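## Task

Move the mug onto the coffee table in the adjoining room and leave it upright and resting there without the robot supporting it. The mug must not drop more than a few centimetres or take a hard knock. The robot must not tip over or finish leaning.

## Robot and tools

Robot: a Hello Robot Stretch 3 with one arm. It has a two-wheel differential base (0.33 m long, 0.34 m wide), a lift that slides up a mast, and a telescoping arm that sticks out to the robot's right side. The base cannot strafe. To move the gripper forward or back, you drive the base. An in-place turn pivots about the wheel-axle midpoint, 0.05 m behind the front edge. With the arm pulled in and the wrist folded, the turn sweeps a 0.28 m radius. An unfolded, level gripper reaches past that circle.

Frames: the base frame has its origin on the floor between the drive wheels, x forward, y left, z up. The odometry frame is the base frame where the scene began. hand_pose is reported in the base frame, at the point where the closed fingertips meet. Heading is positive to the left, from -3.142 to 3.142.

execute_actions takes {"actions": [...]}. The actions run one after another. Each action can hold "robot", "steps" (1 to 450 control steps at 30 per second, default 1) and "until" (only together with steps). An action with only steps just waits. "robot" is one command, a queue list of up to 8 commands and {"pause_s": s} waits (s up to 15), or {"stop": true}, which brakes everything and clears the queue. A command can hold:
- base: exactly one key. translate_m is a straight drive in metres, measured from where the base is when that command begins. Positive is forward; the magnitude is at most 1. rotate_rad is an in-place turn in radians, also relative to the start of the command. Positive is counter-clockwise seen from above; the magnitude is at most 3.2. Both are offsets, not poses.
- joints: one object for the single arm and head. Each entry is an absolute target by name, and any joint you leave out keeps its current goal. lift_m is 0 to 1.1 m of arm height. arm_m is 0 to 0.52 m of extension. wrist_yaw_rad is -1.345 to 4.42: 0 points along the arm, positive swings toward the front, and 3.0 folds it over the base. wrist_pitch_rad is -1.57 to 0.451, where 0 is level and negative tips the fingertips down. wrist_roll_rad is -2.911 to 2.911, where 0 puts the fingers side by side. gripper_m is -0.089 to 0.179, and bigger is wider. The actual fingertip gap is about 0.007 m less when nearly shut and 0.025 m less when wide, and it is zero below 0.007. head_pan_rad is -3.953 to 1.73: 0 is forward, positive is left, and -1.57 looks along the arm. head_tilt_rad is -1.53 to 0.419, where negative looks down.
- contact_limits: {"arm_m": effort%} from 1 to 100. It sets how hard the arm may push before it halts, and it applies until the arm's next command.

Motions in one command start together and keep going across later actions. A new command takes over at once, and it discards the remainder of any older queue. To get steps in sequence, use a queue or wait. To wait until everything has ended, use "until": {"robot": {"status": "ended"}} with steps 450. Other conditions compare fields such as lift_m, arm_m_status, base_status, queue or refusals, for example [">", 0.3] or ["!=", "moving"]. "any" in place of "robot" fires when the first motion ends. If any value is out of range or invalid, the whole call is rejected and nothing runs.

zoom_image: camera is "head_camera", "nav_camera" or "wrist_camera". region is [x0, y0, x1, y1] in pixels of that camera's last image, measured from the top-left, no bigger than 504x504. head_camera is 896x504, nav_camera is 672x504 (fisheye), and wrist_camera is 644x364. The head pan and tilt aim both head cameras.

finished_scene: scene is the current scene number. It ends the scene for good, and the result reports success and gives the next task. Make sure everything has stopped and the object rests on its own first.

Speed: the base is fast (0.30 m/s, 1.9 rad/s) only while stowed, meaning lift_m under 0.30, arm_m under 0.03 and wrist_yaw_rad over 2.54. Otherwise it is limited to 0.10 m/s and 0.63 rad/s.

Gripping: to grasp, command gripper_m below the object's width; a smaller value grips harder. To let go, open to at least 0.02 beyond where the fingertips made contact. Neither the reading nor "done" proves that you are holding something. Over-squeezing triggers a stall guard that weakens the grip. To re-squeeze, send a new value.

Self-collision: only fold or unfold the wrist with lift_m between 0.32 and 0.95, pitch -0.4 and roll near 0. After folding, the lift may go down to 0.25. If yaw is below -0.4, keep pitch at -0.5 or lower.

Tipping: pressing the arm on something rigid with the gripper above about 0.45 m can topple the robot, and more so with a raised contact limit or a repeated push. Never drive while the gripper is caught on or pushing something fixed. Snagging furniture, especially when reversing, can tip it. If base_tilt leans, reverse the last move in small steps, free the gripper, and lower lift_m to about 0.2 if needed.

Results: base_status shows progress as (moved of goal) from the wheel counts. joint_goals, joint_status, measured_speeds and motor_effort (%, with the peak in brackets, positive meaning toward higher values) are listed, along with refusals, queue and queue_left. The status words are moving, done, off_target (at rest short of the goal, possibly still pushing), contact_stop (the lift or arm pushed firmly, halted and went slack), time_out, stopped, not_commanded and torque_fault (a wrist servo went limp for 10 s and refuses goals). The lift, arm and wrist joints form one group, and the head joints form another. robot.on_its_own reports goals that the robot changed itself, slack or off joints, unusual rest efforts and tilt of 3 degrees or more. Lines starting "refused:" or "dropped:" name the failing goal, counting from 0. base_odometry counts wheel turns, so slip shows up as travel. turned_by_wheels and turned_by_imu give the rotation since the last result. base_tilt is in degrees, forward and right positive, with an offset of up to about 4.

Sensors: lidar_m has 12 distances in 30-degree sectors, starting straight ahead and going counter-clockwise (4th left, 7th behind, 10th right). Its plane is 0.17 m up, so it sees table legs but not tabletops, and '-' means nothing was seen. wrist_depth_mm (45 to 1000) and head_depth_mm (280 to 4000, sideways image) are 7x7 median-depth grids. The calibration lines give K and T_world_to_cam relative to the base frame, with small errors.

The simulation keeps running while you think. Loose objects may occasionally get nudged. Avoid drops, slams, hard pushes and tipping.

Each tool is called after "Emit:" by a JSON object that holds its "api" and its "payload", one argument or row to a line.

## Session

Emit:
{"api": "execute_actions", "payload": {
  "actions": []
}}

Scene clock: 0.00 s.
robot.base_odometry: x=+0.000 y=+0.000 heading=+0.000 (m, m, rad; robot's odometry frame)
robot.turned_by_wheels: +0.000 (rad since the last result)
robot.turned_by_imu: +0.000 (rad since the last result)
robot.base_tilt: forward=-0.2 right=+1.3 (deg)
robot.lidar_m: 1.47 0.87 0.74 0.74 0.79 0.68 0.68 0.78 1.33 3.03 2.17 1.57
robot.head_depth_mm: 1665 1690 1684 1702 1581 1716 1738 / 1714 1718 1730 1735 1621 1744 1766 / 1754 1744 1757 1773 1636 1787 1805 / 1766 1800 1809 1814 1493 1829 1844 / 1816 1842 1849 1854 1691 1428 1875 / 1776 1763 1733 1711 1611 1589 1663 / 1414 1392 1381 1379 1353 1297 1334
robot.base_status: not_commanded
robot.joint_positions: lift_m=+0.473 arm_m=+0.000 wrist_yaw_rad=+2.906 wrist_pitch_rad=-0.409 wrist_roll_rad=-0.019 gripper_m=+0.037 head_pan_rad=+0.000 head_tilt_rad=-0.008
robot.joint_goals: lift_m=+0.473 arm_m=+0.000 wrist_yaw_rad=+2.906 wrist_pitch_rad=-0.409 wrist_roll_rad=-0.019 gripper_m=+0.037 head_pan_rad=+0.000 head_tilt_rad=-0.008
robot.joint_status: lift_m=not_commanded arm_m=not_commanded wrist_yaw_rad=not_commanded wrist_pitch_rad=not_commanded wrist_roll_rad=not_commanded gripper_m=not_commanded head_pan_rad=not_commanded head_tilt_rad=not_commanded
robot.measured_speeds: translate_m=+0.000 rotate_rad=+0.000 lift_m=+0.000 arm_m=+0.000 wrist_yaw_rad=+0.000 wrist_pitch_rad=+0.000 wrist_roll_rad=+0.000 head_pan_rad=+0.000 head_tilt_rad=+0.000
robot: refusals=0 queue=idle queue_left=0
robot.motor_effort: left_wheel=-1 right_wheel=+0 lift_m=+24 arm_m=+0 wrist_yaw_rad=+0 wrist_pitch_rad=+6 wrist_roll_rad=+0 gripper_m=-1 head_pan_rad=+0 head_tilt_rad=+2 (%)
robot.hand_pose: x=+0.0315 y=+0.0740 z=+0.4873 quat_wxyz=(+0.224, +0.698, +0.064, +0.678) (m; robot's base frame)
robot.wrist_depth_mm: - 739 729 721 723 698 689 / 709 785 812 756 778 779 730 / 744 - 869 856 851 824 795 / 775 - 940 939 943 904 899 / 786 - 949 942 944 954 912 / 750 756 - 783 807 778 785 / 670 668 667 657 646 657 658
pictures: head_camera (sideways: a quarter turn clockwise sets it upright), nav_camera (sideways: a quarter turn counterclockwise sets it upright), wrist_camera
camera_calibration (this result's frames):
head_camera: T_world_to_cam=[[-0.0138971, 0.0336451, -0.999337, 1.32041], [0.0344513, 0.998856, 0.0331498, -0.0433402], [0.99931, -0.0339678, -0.0150404, -0.0281638], [0, 0, 0, 1]] pos_world=[0.0479873, -0.00209117, 1.32054]
nav_camera: T_world_to_cam=[[0.00331886, -0.00993749, 0.999945, -1.2508], [0.0221911, -0.999704, -0.0100087, 0.0645996], [0.999748, 0.0222231, -0.00309736, -0.0415511], [0, 0, 0, 1]] pos_world=[0.0442584, 0.0530741, 1.25125]
wrist_camera: T_world_to_cam=[[0.98421, -0.175453, 0.0233843, -0.0239741], [-0.0698695, -0.506477, -0.859418, 0.500065], [0.162631, 0.844214, -0.510739, 0.34247], [0, 0, 0, 1]] pos_world=[0.0028385, -0.0400528, 0.605238]
Images, in order (width x height): head_camera 896x504, nav_camera 672x504, wrist_camera 644x364.

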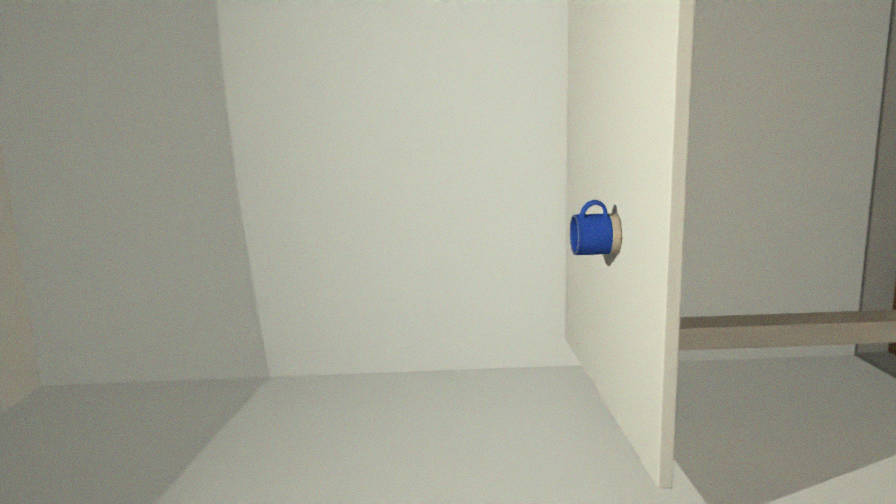

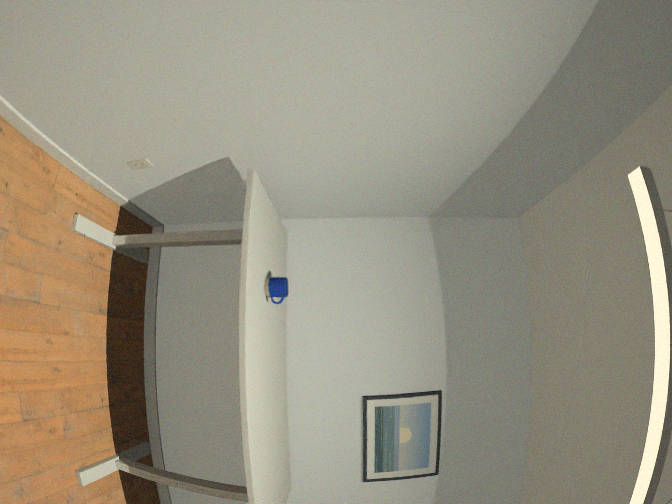

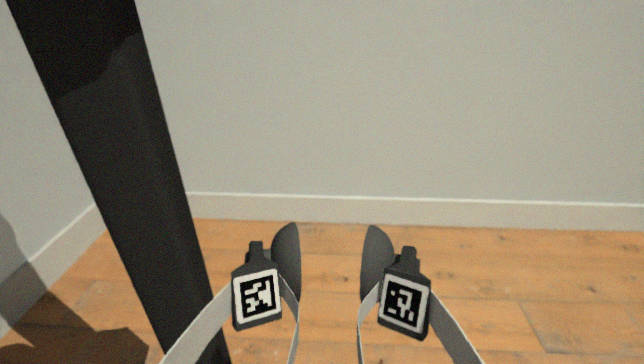

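Emit:
{"api": "execute_actions", "payload": {
  "actions": [
    {"robot":{"base":{"rotate_rad":-0.33},"joints":{"lift_m":0.29,"wrist_yaw_rad":3.0,"wrist_roll_rad":0,"head_pan_rad":-2.0,"head_tilt_rad":-0.4}},"steps":200,"until":{"robot":{"base_status":["!=","moving"]}}},
    {"robot":{"base":{"translate_m":0.7}},"steps":300,"until":{"robot":{"translate_m":[">",0.64]}}},
    {"robot":{"joints":{"lift_m":0.93}},"steps":100,"until":{"robot":{"base_status":["!=","moving"]}}}
  ]
}}

Scene clock: 15.30 s.
robot.base_odometry: x=+0.662 y=-0.227 heading=-0.330 (m, m, rad; robot's odometry frame)
robot.turned_by_wheels: -0.330 (rad since the last result)
robot.turned_by_imu: -0.325 (rad since the last result)
robot.base_tilt: forward=-0.2 right=+1.3 (deg)
robot.lidar_m: 1.16 0.88 0.84 0.79 0.81 1.05 1.38 1.40 1.80 2.98 1.78 0.96
robot.head_depth_mm: 1618 1618 1681 1760 1877 1694 1379 / 1788 1893 2022 2125 2129 1693 1379 / 2038 2175 2286 2489 2197 1700 1379 / 2187 2369 2576 2737 2219 1697 1388 / 2596 2822 3084 3092 2220 1699 1380 / 2640 2820 2989 3103 2214 1708 1390 / 2500 2664 2802 2920 2231 1715 1390
robot.base_status: done (translate_m +0.7000 of +0.7000)
robot.joint_positions: lift_m=+0.410 arm_m=+0.000 wrist_yaw_rad=+2.998 wrist_pitch_rad=-0.410 wrist_roll_rad=-0.005 gripper_m=+0.037 head_pan_rad=-1.993 head_tilt_rad=-0.395
robot.joint_goals: lift_m=+0.930 arm_m=+0.000 wrist_yaw_rad=+3.000 wrist_pitch_rad=-0.410 wrist_roll_rad=+0.000 gripper_m=+0.037 head_pan_rad=-2.000 head_tilt_rad=-0.400
robot.joint_status: lift_m=moving arm_m=not_commanded wrist_yaw_rad=done wrist_pitch_rad=not_commanded wrist_roll_rad=done gripper_m=not_commanded head_pan_rad=done head_tilt_rad=done
robot.measured_speeds: translate_m=+0.000 rotate_rad=+0.000 lift_m=+0.110 arm_m=+0.000 wrist_yaw_rad=+0.000 wrist_pitch_rad=+0.000 wrist_roll_rad=+0.000 head_pan_rad=+0.000 head_tilt_rad=+0.000
robot: refusals=0 queue=running queue_left=0
robot.motor_effort: left_wheel=+2(11) right_wheel=-3(8) lift_m=+30(31) arm_m=+0(0) wrist_yaw_rad=+1(0) wrist_pitch_rad=+6(6) wrist_roll_rad=+3(3) gripper_m=+0(1) head_pan_rad=-3(51) head_tilt_rad=-2(28) (%)
robot.hand_pose: x=+0.0109 y=+0.0779 z=+0.4240 quat_wxyz=(+0.193, +0.699, +0.095, +0.682) (m; robot's base frame)
robot.wrist_depth_mm: 685 - 739 788 815 843 678 / 727 - 801 879 906 953 729 / 785 819 901 938 994 - 787 / 863 891 940 987 996 - 954 / 857 846 891 838 832 846 803 / 702 695 - 685 715 686 694 / 592 591 - 601 566 594 581
pictures: head_camera (sideways: a quarter turn clockwise sets it upright), nav_camera (sideways: a quarter turn counterclockwise sets it upright), wrist_camera
camera_calibration (this result's frames):
head_camera: T_world_to_cam=[[0.190724, 0.342469, -0.919967, 1.21534], [0.892947, -0.449814, 0.0176734, -0.0284155], [-0.407761, -0.824853, -0.391597, 0.47055], [0, 0, 0, 1]] pos_world=[-0.0145476, -0.0408617, 1.30284]
nav_camera: T_world_to_cam=[[-0.165179, -0.343459, 0.924528, -1.15109], [-0.918792, 0.394346, -0.0176556, 0.080288], [-0.35852, -0.852366, -0.380705, 0.45824], [0, 0, 0, 1]] pos_world=[0.0479202, -0.0364266, 1.24009]
wrist_camera: T_world_to_cam=[[0.995951, -0.0892956, 0.0103462, -0.00292661], [-0.036758, -0.509579, -0.859638, 0.446141], [0.0820341, 0.855778, -0.510798, 0.310212], [0, 0, 0, 1]] pos_world=[-0.00613398, -0.0383897, 0.542006]
Images, in order (width x height): head_camera 896x504, nav_camera 672x504, wrist_camera 644x364.

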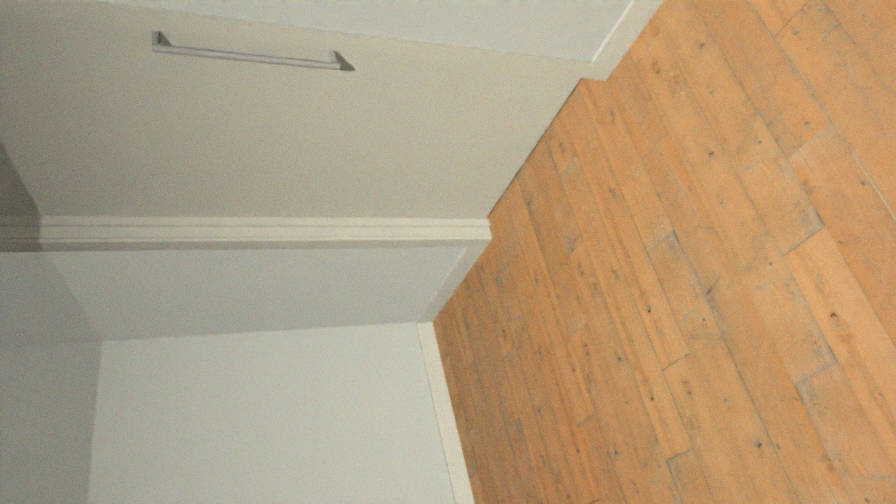

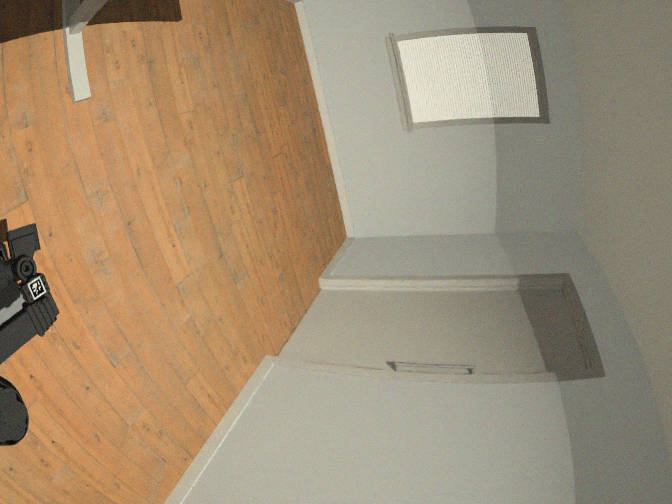

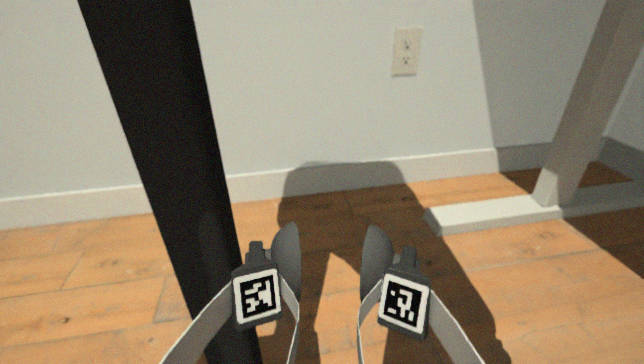

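Emit:
{"api": "execute_actions", "payload": {
  "actions": [
    {"robot":{"base":{"rotate_rad":1.64},"joints":{"head_pan_rad":-1.1,"head_tilt_rad":-0.5}},"steps":200,"until":{"robot":{"rotate_rad":[">",0.9]}}},
    {"robot":{"joints":{"wrist_yaw_rad":1.57}},"steps":200,"until":{"robot":{"status":"ended"}}}
  ]
}}

Scene clock: 20.50 s.
robot.base_odometry: x=+0.662 y=-0.227 heading=+1.310 (m, m, rad; robot's odometry frame)
robot.turned_by_wheels: +1.640 (rad since the last result)
robot.turned_by_imu: +1.647 (rad since the last result)
robot.base_tilt: forward=-0.2 right=+1.3 (deg)
robot.lidar_m: 0.79 0.82 1.11 1.37 1.42 2.04 2.98 1.66 0.96 1.16 0.88 0.82
robot.head_depth_mm: 923 1001 1038 705 523 443 1285 / 959 1037 1068 703 524 457 1287 / 992 1080 1070 704 524 1422 1317 / 1035 1123 1074 675 526 1465 - / 1080 1175 1081 688 526 1466 1323 / 1111 1199 1079 709 547 1437 1293 / 1015 1062 1069 712 570 1323 1293
robot.base_status: done (rotate_rad +1.6399 of +1.6400)
robot.joint_positions: lift_m=+0.930 arm_m=+0.000 wrist_yaw_rad=+1.573 wrist_pitch_rad=-0.410 wrist_roll_rad=-0.004 gripper_m=+0.037 head_pan_rad=-1.107 head_tilt_rad=-0.494
robot.joint_goals: lift_m=+0.930 arm_m=+0.000 wrist_yaw_rad=+1.570 wrist_pitch_rad=-0.410 wrist_roll_rad=+0.000 gripper_m=+0.037 head_pan_rad=-1.100 head_tilt_rad=-0.500
robot.joint_status: lift_m=done arm_m=not_commanded wrist_yaw_rad=done wrist_pitch_rad=not_commanded wrist_roll_rad=done gripper_m=not_commanded head_pan_rad=done head_tilt_rad=done
robot.measured_speeds: translate_m=+0.000 rotate_rad=+0.000 lift_m=+0.000 arm_m=+0.000 wrist_yaw_rad=+0.000 wrist_pitch_rad=+0.000 wrist_roll_rad=+0.000 head_pan_rad=+0.000 head_tilt_rad=+0.000
robot: refusals=0 queue=done queue_left=0
robot.motor_effort: left_wheel=-4(9) right_wheel=+4(7) lift_m=+29(29) arm_m=+0(0) wrist_yaw_rad=-2(1) wrist_pitch_rad=+6(6) wrist_roll_rad=+3(3) gripper_m=+0(0) head_pan_rad=+4(53) head_tilt_rad=-4(15) (%)
robot.hand_pose: x=+0.2040 y=-0.1450 z=+0.9443 quat_wxyz=(+0.592, +0.591, -0.386, +0.389) (m; robot's base frame)
robot.wrist_depth_mm: 663 676 670 643 655 655 632 / 725 728 721 713 675 461 448 / 804 788 774 802 773 744 293 / 874 882 846 853 849 844 259 / 989 965 948 962 966 920 880 / - - - - - - 684 / - - - - - - 761
pictures: head_camera (sideways: a quarter turn clockwise sets it upright), nav_camera (sideways: a quarter turn counterclockwise sets it upright), wrist_camera
camera_calibration (this result's frames):
head_camera: T_world_to_cam=[[-0.184233, 0.443578, -0.877096, 1.16169], [0.913904, 0.405714, 0.013219, -0.0227423], [0.361714, -0.799146, -0.480134, 0.581066], [0, 0, 0, 1]] pos_world=[0.0246273, -0.0417185, 1.29821]
nav_camera: T_world_to_cam=[[0.20138, -0.424862, 0.882575, -1.09859], [-0.887424, -0.460554, -0.0192193, 0.08213], [0.414639, -0.779348, -0.469779, 0.569433], [0, 0, 0, 1]] pos_world=[0.0580099, 0.0148606, 1.23868]
wrist_camera: T_world_to_cam=[[0.0553554, -0.998419, 0.00974647, -0.15983], [-0.509552, -0.036643, -0.859659, 0.951982], [0.858658, 0.0426205, -0.510775, 0.474467], [0, 0, 0, 1]] pos_world=[0.0865273, -0.144916, 1.06228]
Images, in order (width x height): head_camera 896x504, nav_camera 672x504, wrist_camera 644x364.

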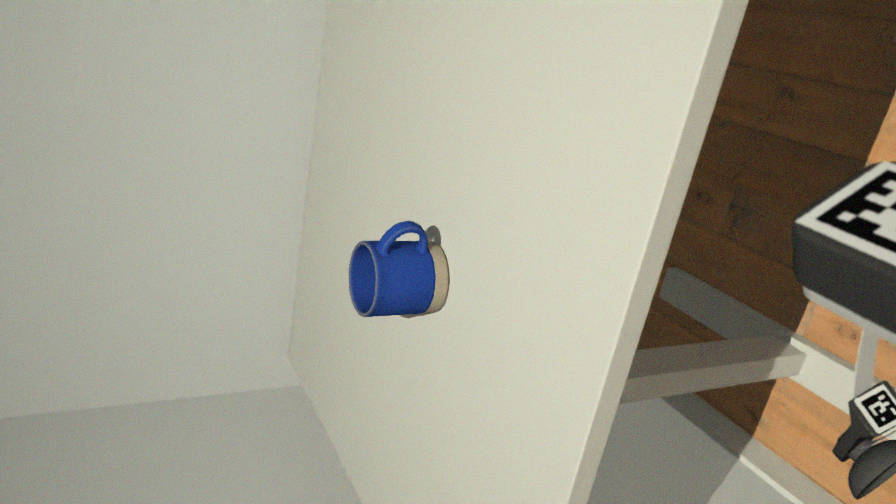

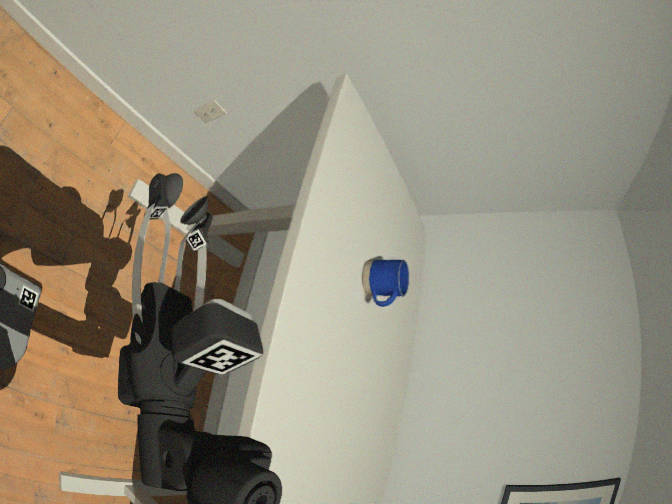

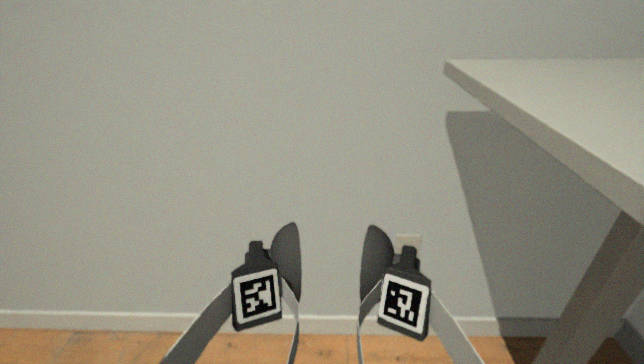

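Emit:
{"api": "zoom_image", "payload": {
  "camera": "head_camera",
  "region": [320, 200, 480, 340]
}}

Region (320, 200, 480, 340) of head_camera's 896x504 image, scaled by 3.150, with more detail than that image has; it fills the top 441 rows of this view, and the rest is white.

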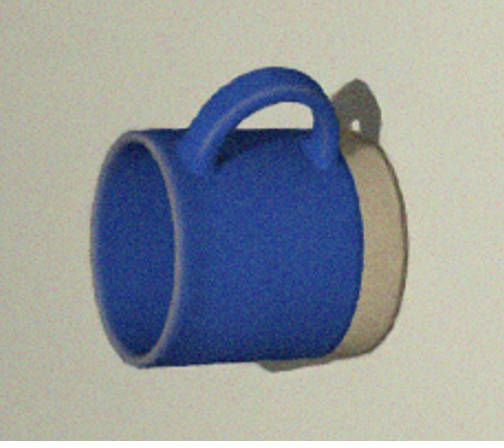

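Emit:
{"api": "execute_actions", "payload": {
  "actions": [
    {"robot":{"base":{"translate_m":-0.03},"joints":{"lift_m":1.005,"arm_m":0.04}},"steps":200,"until":{"robot":{"lift_m":[">",0.99]}}},
    {"robot":{"joints":{"arm_m":0.435,"wrist_yaw_rad":1.38,"gripper_m":0.175}},"steps":300,"until":{"robot":{"status":"ended"}}}
  ]
}}

Scene clock: 31.03 s.
robot.base_odometry: x=+0.655 y=-0.256 heading=+1.310 (m, m, rad; robot's odometry frame)
robot.turned_by_wheels: +0.000 (rad since the last result)
robot.turned_by_imu: +0.002 (rad since the last result)
robot.base_tilt: forward=-0.2 right=+1.4 (deg)
robot.lidar_m: 0.82 0.85 1.15 1.38 1.42 2.04 2.95 1.66 0.94 1.16 0.90 0.86
robot.head_depth_mm: 925 997 1059 670 523 443 1289 / 958 1040 1072 671 525 457 1295 / 996 1079 1063 672 524 1426 1286 / 1037 1127 1077 683 526 1468 1291 / 1076 1179 1079 687 527 1506 1296 / 1123 1221 1086 707 547 1251 1266 / 1049 1108 1097 709 570 1380 1293
robot.base_status: done (translate_m -0.0300 of -0.0300)
robot.joint_positions: lift_m=+1.005 arm_m=+0.435 wrist_yaw_rad=+1.381 wrist_pitch_rad=-0.410 wrist_roll_rad=-0.004 gripper_m=+0.175 head_pan_rad=-1.107 head_tilt_rad=-0.494
robot.joint_goals: lift_m=+1.005 arm_m=+0.435 wrist_yaw_rad=+1.380 wrist_pitch_rad=-0.410 wrist_roll_rad=+0.000 gripper_m=+0.175 head_pan_rad=-1.100 head_tilt_rad=-0.500
robot.joint_status: lift_m=done arm_m=done wrist_yaw_rad=done wrist_pitch_rad=not_commanded wrist_roll_rad=done gripper_m=done head_pan_rad=done head_tilt_rad=done
robot.measured_speeds: translate_m=+0.000 rotate_rad=+0.000 lift_m=+0.000 arm_m=+0.000 wrist_yaw_rad=+0.000 wrist_pitch_rad=+0.000 wrist_roll_rad=+0.000 head_pan_rad=+0.000 head_tilt_rad=+0.000
robot: refusals=0 queue=done queue_left=0
robot.motor_effort: left_wheel=-4(10) right_wheel=+5(7) lift_m=+29(30) arm_m=+3(5) wrist_yaw_rad=-1(3) wrist_pitch_rad=+6(6) wrist_roll_rad=+3(3) gripper_m=+0(83) head_pan_rad=+6(4) head_tilt_rad=-4(2) (%)
robot.hand_pose: x=+0.1999 y=-0.6223 z=+1.0192 quat_wxyz=(+0.627, +0.551, -0.440, +0.331) (m; robot's base frame)
robot.wrist_depth_mm: 607 650 658 689 727 729 543 / 656 696 721 743 781 678 554 / 718 518 501 312 488 487 483 / 767 368 361 270 357 355 352 / 289 300 285 287 283 279 279 / 249 236 238 236 232 231 231 / - 197 200 199 199 197 -
pictures: head_camera (sideways: a quarter turn clockwise sets it upright), nav_camera (sideways: a quarter turn counterclockwise sets it upright), wrist_camera
camera_calibration (this result's frames):
head_camera: T_world_to_cam=[[-0.184299, 0.443686, -0.877027, 1.16161], [0.913896, 0.405733, 0.0132125, -0.0227337], [0.361701, -0.799077, -0.480259, 0.581229], [0, 0, 0, 1]] pos_world=[0.024628, -0.0417176, 1.2982]
nav_camera: T_world_to_cam=[[0.201445, -0.42497, 0.882508, -1.09851], [-0.887415, -0.460571, -0.0192214, 0.0821327], [0.414626, -0.779279, -0.469905, 0.569597], [0, 0, 0, 1]] pos_world=[0.0580056, 0.0148698, 1.23868]
wrist_camera: T_world_to_cam=[[-0.136057, -0.990653, 0.00973868, -0.593787], [-0.507316, 0.0612248, -0.859583, 1.05723], [0.850952, -0.121893, -0.510904, 0.435928], [0, 0, 0, 1]] pos_world=[0.0846056, -0.599829, 1.13727]
Images, in order (width x height): head_camera 896x504, nav_camera 672x504, wrist_camera 644x364.

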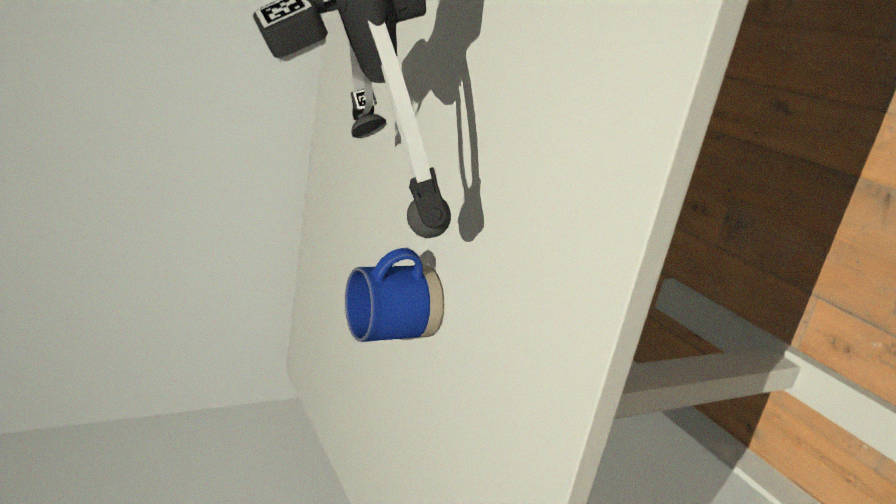

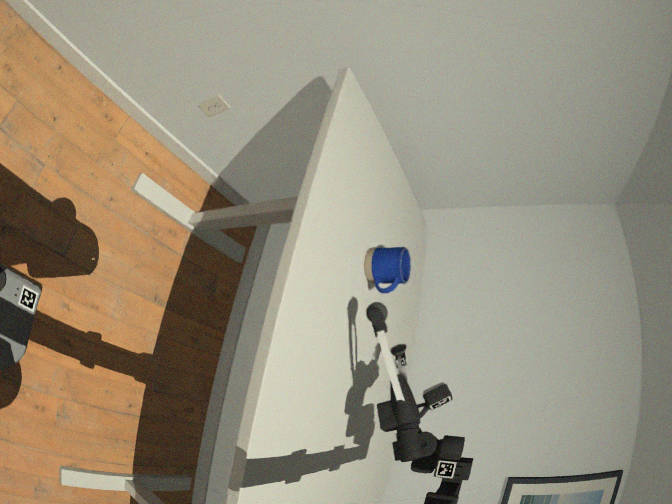

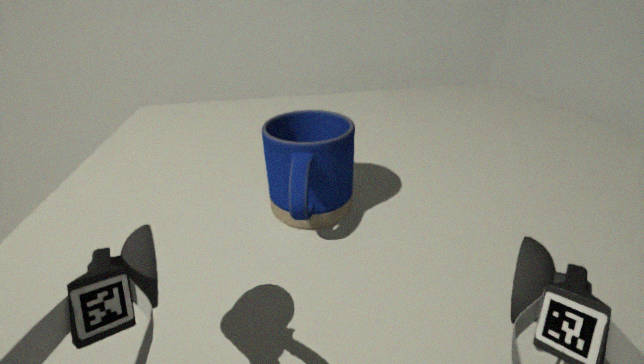

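Emit:
{"api": "execute_actions", "payload": {
  "actions": [
    {"robot":{"base":{"translate_m":0.146},"joints":{"lift_m":0.982,"arm_m":0.438,"head_pan_rad":-1.3}},"steps":300,"until":{"robot":{"status":"ended"}}}
  ]
}}

Scene clock: 37.37 s.
robot.base_odometry: x=+0.692 y=-0.115 heading=+1.310 (m, m, rad; robot's odometry frame)
robot.turned_by_wheels: +0.000 (rad since the last result)
robot.turned_by_imu: +0.002 (rad since the last result)
robot.base_tilt: forward=-0.2 right=+1.4 (deg)
robot.lidar_m: 0.68 0.70 0.95 1.38 1.42 1.91 3.10 1.05 1.10 1.15 0.81 0.70
robot.head_depth_mm: 917 986 - 702 524 443 1289 / 935 1017 1076 671 523 458 1297 / 953 1034 1079 673 525 458 1294 / 973 1059 1074 648 526 1433 1282 / 993 1079 1077 644 526 1429 1292 / 1013 1107 1076 710 527 1086 1222 / 1040 1121 1144 710 528 1336 1297
robot.base_status: done (translate_m +0.1460 of +0.1460)
robot.joint_positions: lift_m=+0.982 arm_m=+0.438 wrist_yaw_rad=+1.381 wrist_pitch_rad=-0.410 wrist_roll_rad=-0.004 gripper_m=+0.175 head_pan_rad=-1.293 head_tilt_rad=-0.494
robot.joint_goals: lift_m=+0.982 arm_m=+0.438 wrist_yaw_rad=+1.380 wrist_pitch_rad=-0.410 wrist_roll_rad=+0.000 gripper_m=+0.175 head_pan_rad=-1.300 head_tilt_rad=-0.500
robot.joint_status: lift_m=done arm_m=done wrist_yaw_rad=done wrist_pitch_rad=not_commanded wrist_roll_rad=done gripper_m=done head_pan_rad=done head_tilt_rad=done
robot.measured_speeds: translate_m=+0.000 rotate_rad=+0.000 lift_m=+0.000 arm_m=+0.000 wrist_yaw_rad=+0.000 wrist_pitch_rad=+0.000 wrist_roll_rad=+0.000 head_pan_rad=+0.000 head_tilt_rad=+0.000
robot: refusals=0 queue=done queue_left=0
robot.motor_effort: left_wheel=-3(4) right_wheel=+3(11) lift_m=+20(28) arm_m=+3(2) wrist_yaw_rad=-1(0) wrist_pitch_rad=+6(6) wrist_roll_rad=+3(3) gripper_m=+0(2) head_pan_rad=-5(27) head_tilt_rad=-2(4) (%)
robot.hand_pose: x=+0.1999 y=-0.6253 z=+0.9967 quat_wxyz=(+0.627, +0.551, -0.440, +0.331) (m; robot's base frame)
robot.wrist_depth_mm: 498 514 534 556 588 621 526 / 522 568 583 606 638 651 540 / 566 455 441 439 432 433 425 / 330 321 324 175 287 311 306 / 256 265 243 190 180 248 243 / 217 208 200 110 135 205 202 / - 172 176 102 165 172 -
pictures: head_camera (sideways: a quarter turn clockwise sets it upright), nav_camera (sideways: a quarter turn counterclockwise sets it upright), wrist_camera
camera_calibration (this result's frames):
head_camera: T_world_to_cam=[[-0.0991733, 0.470093, -0.877027, 1.16109], [0.973114, 0.229943, 0.0132125, -0.0230949], [0.207877, -0.852138, -0.480259, 0.582167], [0, 0, 0, 1]] pos_world=[0.0166034, -0.0444221, 1.2982]
nav_camera: T_world_to_cam=[[0.119482, -0.454867, 0.882508, -1.09801], [-0.957218, -0.288729, -0.0192214, 0.0825585], [0.263549, -0.842456, -0.469905, 0.570519], [0, 0, 0, 1]] pos_world=[0.059859, 0.0050263, 1.23868]
wrist_camera: T_world_to_cam=[[-0.136057, -0.990653, 0.00973851, -0.596536], [-0.507315, 0.061225, -0.859583, 1.03801], [0.850952, -0.121893, -0.510904, 0.424031], [0, 0, 0, 1]] pos_world=[0.0846056, -0.602826, 1.1147]
Images, in order (width x height): head_camera 896x504, nav_camera 672x504, wrist_camera 644x364.

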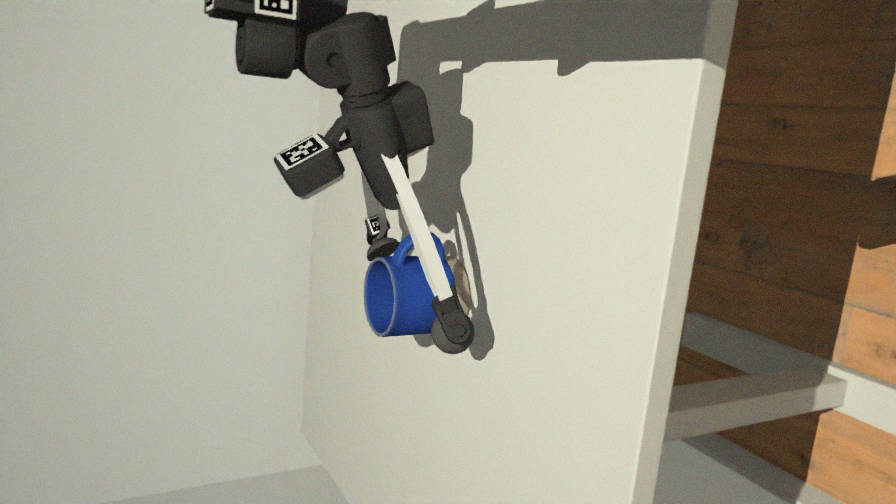

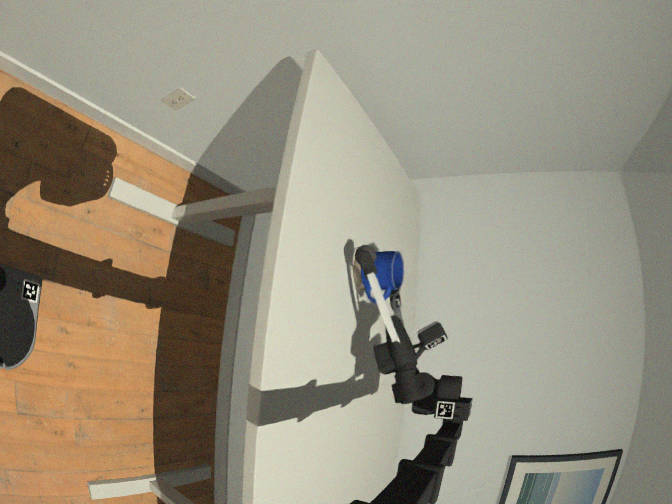

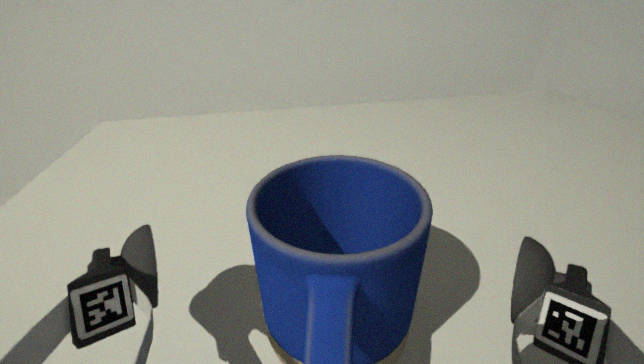

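Emit:
{"api": "execute_actions", "payload": {
  "actions": [
    {"robot":[{"base":{"translate_m":0.006},"joints":{"gripper_m":0.11}},{"joints":{"gripper_m":0.02}}],"steps":300,"until":{"robot":{"status":"ended"}}}
  ]
}}

Scene clock: 41.30 s.
robot.base_odometry: x=+0.694 y=-0.109 heading=+1.310 (m, m, rad; robot's odometry frame)
robot.turned_by_wheels: +0.000 (rad since the last result)
robot.turned_by_imu: +0.001 (rad since the last result)
robot.base_tilt: forward=-0.1 right=+1.4 (deg)
robot.lidar_m: 0.67 0.70 0.94 1.37 1.42 1.91 3.10 1.05 1.10 1.15 0.81 0.70
robot.head_depth_mm: 916 983 - 701 522 442 1289 / 929 1011 1077 671 524 458 1292 / 951 1033 1076 671 525 458 1287 / 972 1059 1075 642 525 1433 1289 / 992 1079 1075 648 526 1428 1287 / 1013 1107 1082 710 525 1076 1218 / 1035 1119 1126 710 529 1357 1287
robot.base_status: done (translate_m +0.0060 of +0.0060)
robot.joint_positions: lift_m=+0.982 arm_m=+0.438 wrist_yaw_rad=+1.377 wrist_pitch_rad=-0.419 wrist_roll_rad=-0.004 gripper_m=+0.021 head_pan_rad=-1.293 head_tilt_rad=-0.494
robot.joint_goals: lift_m=+0.982 arm_m=+0.438 wrist_yaw_rad=+1.380 wrist_pitch_rad=-0.419 wrist_roll_rad=+0.000 gripper_m=+0.020 head_pan_rad=-1.300 head_tilt_rad=-0.500
robot.joint_status: lift_m=done arm_m=done wrist_yaw_rad=done wrist_pitch_rad=not_commanded wrist_roll_rad=done gripper_m=done head_pan_rad=done head_tilt_rad=done
robot.measured_speeds: translate_m=+0.000 rotate_rad=+0.000 lift_m=+0.000 arm_m=+0.000 wrist_yaw_rad=+0.000 wrist_pitch_rad=+0.000 wrist_roll_rad=+0.000 head_pan_rad=+0.000 head_tilt_rad=+0.000
robot: refusals=0 queue=done queue_left=0
robot.motor_effort: left_wheel=-3(5) right_wheel=+2(10) lift_m=+21(19) arm_m=+3(3) wrist_yaw_rad=+1(2) wrist_pitch_rad=+9(9) wrist_roll_rad=+3(3) gripper_m=-22(95) head_pan_rad=-3(6) head_tilt_rad=-3(3) (%)
robot.hand_pose: x=+0.1987 y=-0.6258 z=+0.9946 quat_wxyz=(+0.629, +0.552, -0.439, +0.327) (m; robot's base frame)
robot.wrist_depth_mm: 483 500 530 543 564 608 540 / 519 550 578 601 631 656 525 / 566 442 429 427 420 413 407 / 319 321 314 167 292 303 302 / 248 249 166 183 165 241 240 / 207 206 116 102 108 200 198 / 175 174 166 98 141 168 169
pictures: head_camera (sideways: a quarter turn clockwise sets it upright), nav_camera (sideways: a quarter turn counterclockwise sets it upright), wrist_camera
camera_calibration (this result's frames):
head_camera: T_world_to_cam=[[-0.0991687, 0.470094, -0.877027, 1.16109], [0.973117, 0.229933, 0.0132125, -0.0230949], [0.207869, -0.85214, -0.480259, 0.582167], [0, 0, 0, 1]] pos_world=[0.016603, -0.0444222, 1.2982]
nav_camera: T_world_to_cam=[[0.119477, -0.454868, 0.882508, -1.09801], [-0.957221, -0.28872, -0.0192214, 0.0825585], [0.263541, -0.842458, -0.469905, 0.570519], [0, 0, 0, 1]] pos_world=[0.0598591, 0.00502577, 1.23868]
wrist_camera: T_world_to_cam=[[-0.139252, -0.990214, 0.00925834, -0.595865], [-0.514717, 0.0643901, -0.854939, 1.03446], [0.845976, -0.123817, -0.518646, 0.431457], [0, 0, 0, 1]] pos_world=[0.0844781, -0.603221, 1.11369]
Images, in order (width x height): head_camera 896x504, nav_camera 672x504, wrist_camera 644x364.

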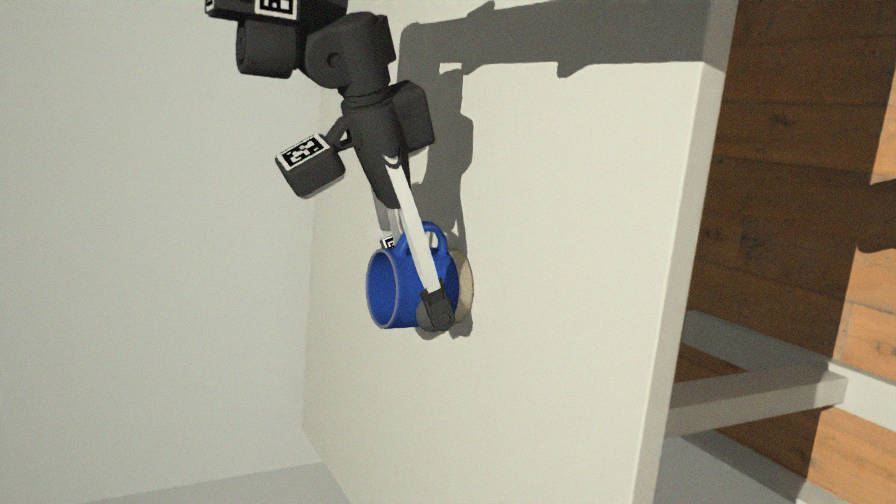

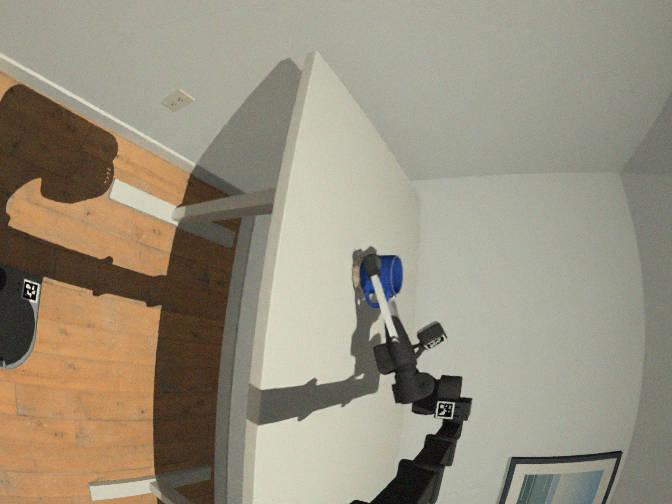

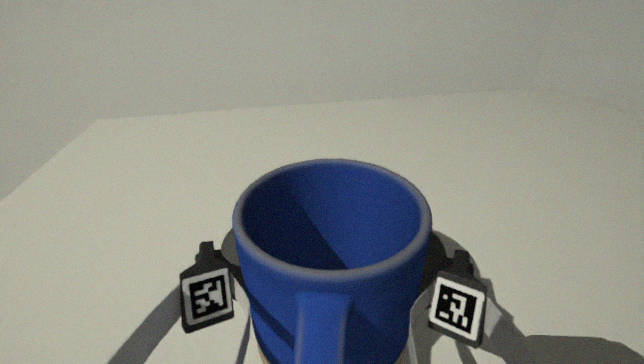

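Emit:
{"api": "execute_actions", "payload": {
  "actions": [
    {"robot":{"joints":{"lift_m":1.01,"wrist_pitch_rad":-0.40}},"steps":300,"until":{"robot":{"status":"ended"}}},
    {"steps":10}
  ]
}}

Scene clock: 43.83 s.
robot.base_odometry: x=+0.694 y=-0.109 heading=+1.310 (m, m, rad; robot's odometry frame)
robot.turned_by_wheels: +0.000 (rad since the last result)
robot.turned_by_imu: +0.001 (rad since the last result)
robot.base_tilt: forward=-0.2 right=+1.4 (deg)
robot.lidar_m: 0.67 0.69 0.94 1.38 1.42 1.92 3.11 1.05 1.10 1.15 0.81 0.70
robot.head_depth_mm: 913 975 - 702 524 443 1294 / 936 1015 1074 703 523 458 1292 / 952 1037 1073 705 524 459 1284 / 969 1057 1072 643 526 1426 1294 / 991 1079 1075 647 527 1424 1291 / 1011 1111 1081 709 526 1078 1216 / 1035 1117 1124 709 529 1360 1281
robot.base_status: done (translate_m +0.0060 of +0.0060)
robot.joint_positions: lift_m=+1.010 arm_m=+0.438 wrist_yaw_rad=+1.377 wrist_pitch_rad=-0.440 wrist_roll_rad=-0.004 gripper_m=+0.024 head_pan_rad=-1.293 head_tilt_rad=-0.494
robot.joint_goals: lift_m=+1.010 arm_m=+0.438 wrist_yaw_rad=+1.380 wrist_pitch_rad=-0.400 wrist_roll_rad=+0.000 gripper_m=+0.023 head_pan_rad=-1.300 head_tilt_rad=-0.500
robot.joint_status: lift_m=done arm_m=done wrist_yaw_rad=done wrist_pitch_rad=done wrist_roll_rad=done gripper_m=done head_pan_rad=done head_tilt_rad=done
robot.measured_speeds: translate_m=+0.000 rotate_rad=+0.000 lift_m=+0.000 arm_m=+0.000 wrist_yaw_rad=+0.000 wrist_pitch_rad=+0.000 wrist_roll_rad=+0.000 head_pan_rad=+0.000 head_tilt_rad=+0.000
robot: refusals=0 queue=done queue_left=0
robot.motor_effort: left_wheel=-3(3) right_wheel=+3(3) lift_m=+31(33) arm_m=+3(4) wrist_yaw_rad=+2(1) wrist_pitch_rad=+15(16) wrist_roll_rad=+2(2) gripper_m=-20(22) head_pan_rad=-4(5) head_tilt_rad=-3(3) (%)
robot.hand_pose: x=+0.1960 y=-0.6253 z=+1.0174 quat_wxyz=(+0.632, +0.557, -0.433, +0.321) (m; robot's base frame)
robot.wrist_depth_mm: 490 506 526 547 579 600 536 / 522 547 580 603 619 658 535 / 558 473 465 472 452 463 447 / 395 356 352 167 322 338 337 / 284 283 166 183 166 272 268 / 234 232 116 102 108 228 225 / 202 199 190 97 140 192 193
pictures: head_camera (sideways: a quarter turn clockwise sets it upright), nav_camera (sideways: a quarter turn counterclockwise sets it upright), wrist_camera
camera_calibration (this result's frames):
head_camera: T_world_to_cam=[[-0.0991596, 0.470096, -0.877027, 1.16109], [0.973121, 0.229915, 0.0132125, -0.023095], [0.207852, -0.852144, -0.480259, 0.582167], [0, 0, 0, 1]] pos_world=[0.0166021, -0.0444224, 1.2982]
nav_camera: T_world_to_cam=[[0.119469, -0.454871, 0.882508, -1.09801], [-0.957226, -0.288701, -0.0192214, 0.0825586], [0.263524, -0.842463, -0.469905, 0.570519], [0, 0, 0, 1]] pos_world=[0.0598592, 0.00502473, 1.23868]
wrist_camera: T_world_to_cam=[[-0.139071, -0.990249, 0.00813285, -0.594844], [-0.532099, 0.0677968, -0.843963, 1.04699], [0.835182, -0.121698, -0.53634, 0.467045], [0, 0, 0, 1]] pos_world=[0.0843073, -0.603188, 1.13895]
Images, in order (width x height): head_camera 896x504, nav_camera 672x504, wrist_camera 644x364.

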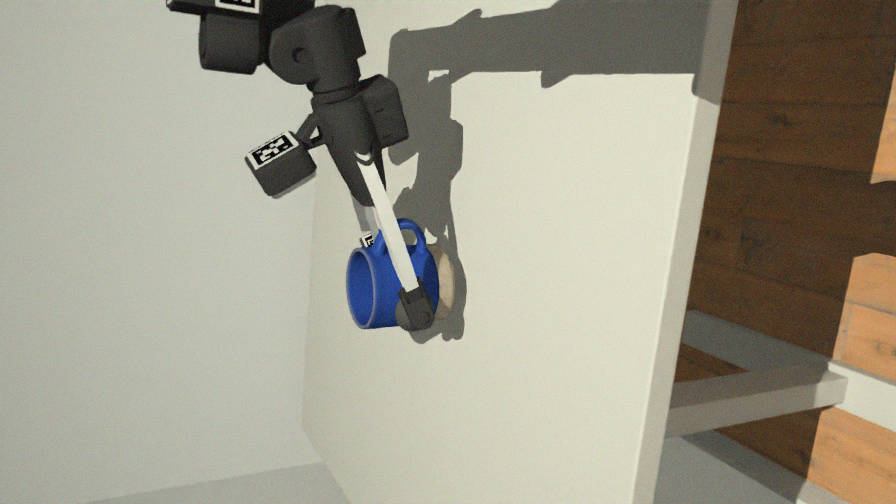

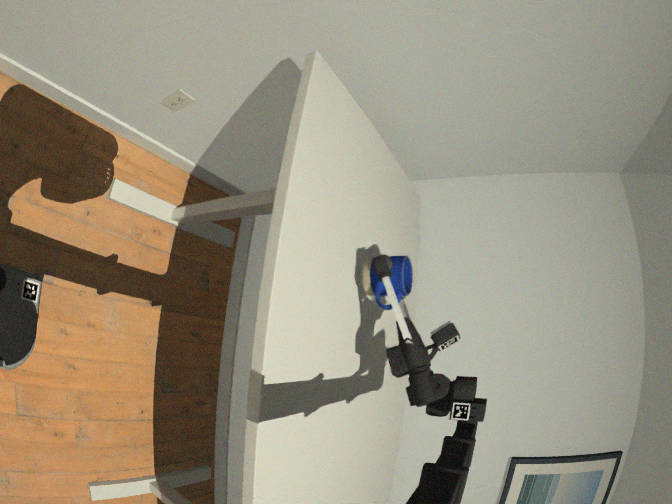

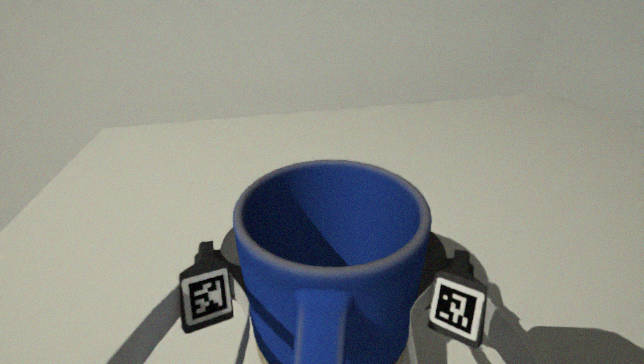

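Emit:
{"api": "execute_actions", "payload": {
  "actions": [
    {"robot":{"base":{"rotate_rad":-0.51},"joints":{"lift_m":1.03,"arm_m":0.05,"wrist_yaw_rad":1.7,"wrist_pitch_rad":-0.38,"head_pan_rad":-0.6,"head_tilt_rad":-1.1}},"steps":200,"until":{"robot":{"base_status":["!=","moving"]}}},
    {"robot":{"base":{"translate_m":-1.0}},"steps":200,"until":{"robot":{"arm_m":["<",0.06],"translate_m":["<",-0.2]}}}
  ]
}}

Scene clock: 62.30 s.
robot.base_odometry: x=+0.552 y=-0.255 heading=+0.800 (m, m, rad; robot's odometry frame)
robot.turned_by_wheels: -0.510 (rad since the last result)
robot.turned_by_imu: -0.511 (rad since the last result)
robot.base_tilt: forward=+0.3 right=+0.8 (deg)
robot.lidar_m: 0.88 0.85 0.88 1.20 1.28 1.33 1.94 2.92 1.78 1.00 1.25 0.99
robot.head_depth_mm: 512 474 1569 1400 1287 1190 1101 / 509 473 1543 1396 1287 1186 1106 / 508 302 296 1406 1279 1195 - / 507 302 - 1405 1282 1180 - / 514 1639 1513 1405 1282 1172 1110 / 522 1217 1478 1402 1274 1175 1087 / 534 1383 1501 1398 1279 1170 1082
robot.base_status: moving (translate_m -0.2030 of -1.0000)
robot.joint_positions: lift_m=+1.030 arm_m=+0.050 wrist_yaw_rad=+1.699 wrist_pitch_rad=-0.425 wrist_roll_rad=-0.004 gripper_m=+0.024 head_pan_rad=-0.607 head_tilt_rad=-1.086
robot.joint_goals: lift_m=+1.030 arm_m=+0.050 wrist_yaw_rad=+1.700 wrist_pitch_rad=-0.380 wrist_roll_rad=+0.000 gripper_m=+0.023 head_pan_rad=-0.600 head_tilt_rad=-1.100
robot.joint_status: lift_m=done arm_m=done wrist_yaw_rad=done wrist_pitch_rad=done wrist_roll_rad=done gripper_m=done head_pan_rad=done head_tilt_rad=done
robot.measured_speeds: translate_m=-0.100 rotate_rad=+0.000 lift_m=+0.000 arm_m=+0.000 wrist_yaw_rad=+0.000 wrist_pitch_rad=+0.000 wrist_roll_rad=+0.000 head_pan_rad=+0.000 head_tilt_rad=+0.000
robot: refusals=0 queue=running queue_left=0
robot.motor_effort: left_wheel=+1(9) right_wheel=-5(10) lift_m=+31(31) arm_m=-2(4) wrist_yaw_rad=+0(3) wrist_pitch_rad=+16(18) wrist_roll_rad=+2(3) gripper_m=-20(20) head_pan_rad=+4(52) head_tilt_rad=-7(40) (%)
robot.hand_pose: x=+0.2003 y=-0.1669 z=+1.0408 quat_wxyz=(+0.569, +0.617, -0.343, +0.422) (m; robot's base frame)
robot.wrist_depth_mm: 646 711 774 858 932 - 945 / 686 768 831 911 816 827 781 / 755 835 920 - 535 523 522 / 814 892 948 167 399 392 386 / 862 988 167 183 165 334 307 / 948 - 116 101 109 - 264 / - - - 97 140 - -
pictures: head_camera (sideways: a quarter turn clockwise sets it upright), nav_camera (sideways: a quarter turn counterclockwise sets it upright), wrist_camera
camera_calibration (this result's frames):
head_camera: T_world_to_cam=[[-0.709746, 0.533652, -0.459866, 0.621183], [0.606969, 0.79459, -0.0146977, 0.0154739], [0.357562, -0.289556, -0.887867, 1.11137], [0, 0, 0, 1]] pos_world=[0.0341062, -0.0219868, 1.27264]
nav_camera: T_world_to_cam=[[0.7196, -0.511632, 0.469477, -0.563411], [-0.568715, -0.822176, -0.0242927, 0.0867737], [0.398422, -0.249517, -0.88261, 1.10646], [0, 0, 0, 1]] pos_world=[0.013944, 0.0591639, 1.24319]
wrist_camera: T_world_to_cam=[[0.180575, -0.983525, 0.0084534, -0.203762], [-0.51363, -0.101625, -0.851972, 1.01427], [0.838795, 0.149503, -0.523519, 0.562982], [0, 0, 0, 1]] pos_world=[0.0855288, -0.181497, 1.16059]
Images, in order (width x height): head_camera 896x504, nav_camera 672x504, wrist_camera 644x364.

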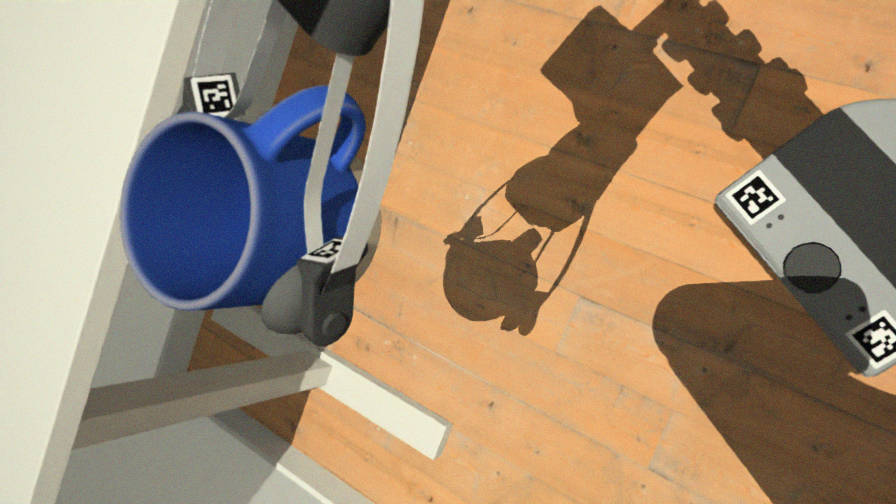

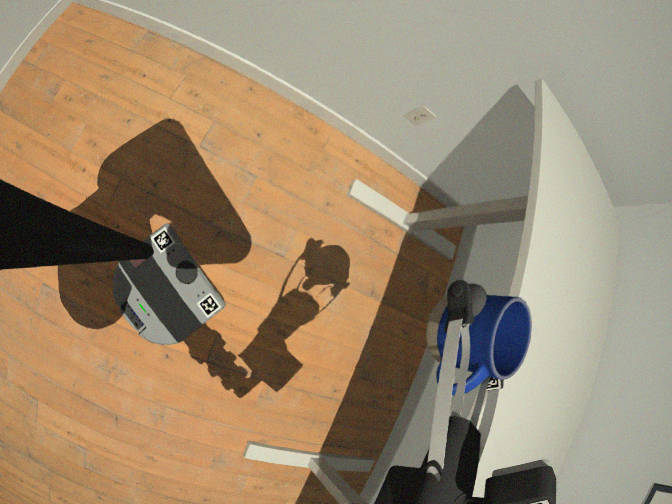

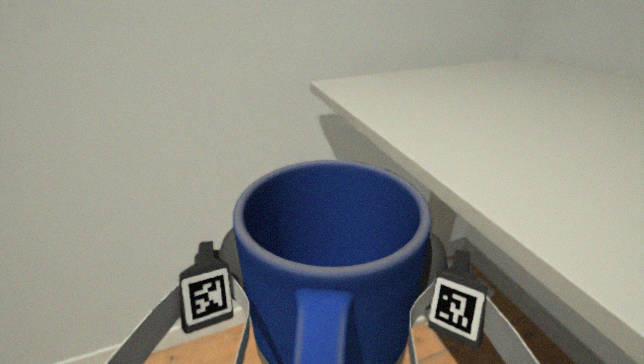

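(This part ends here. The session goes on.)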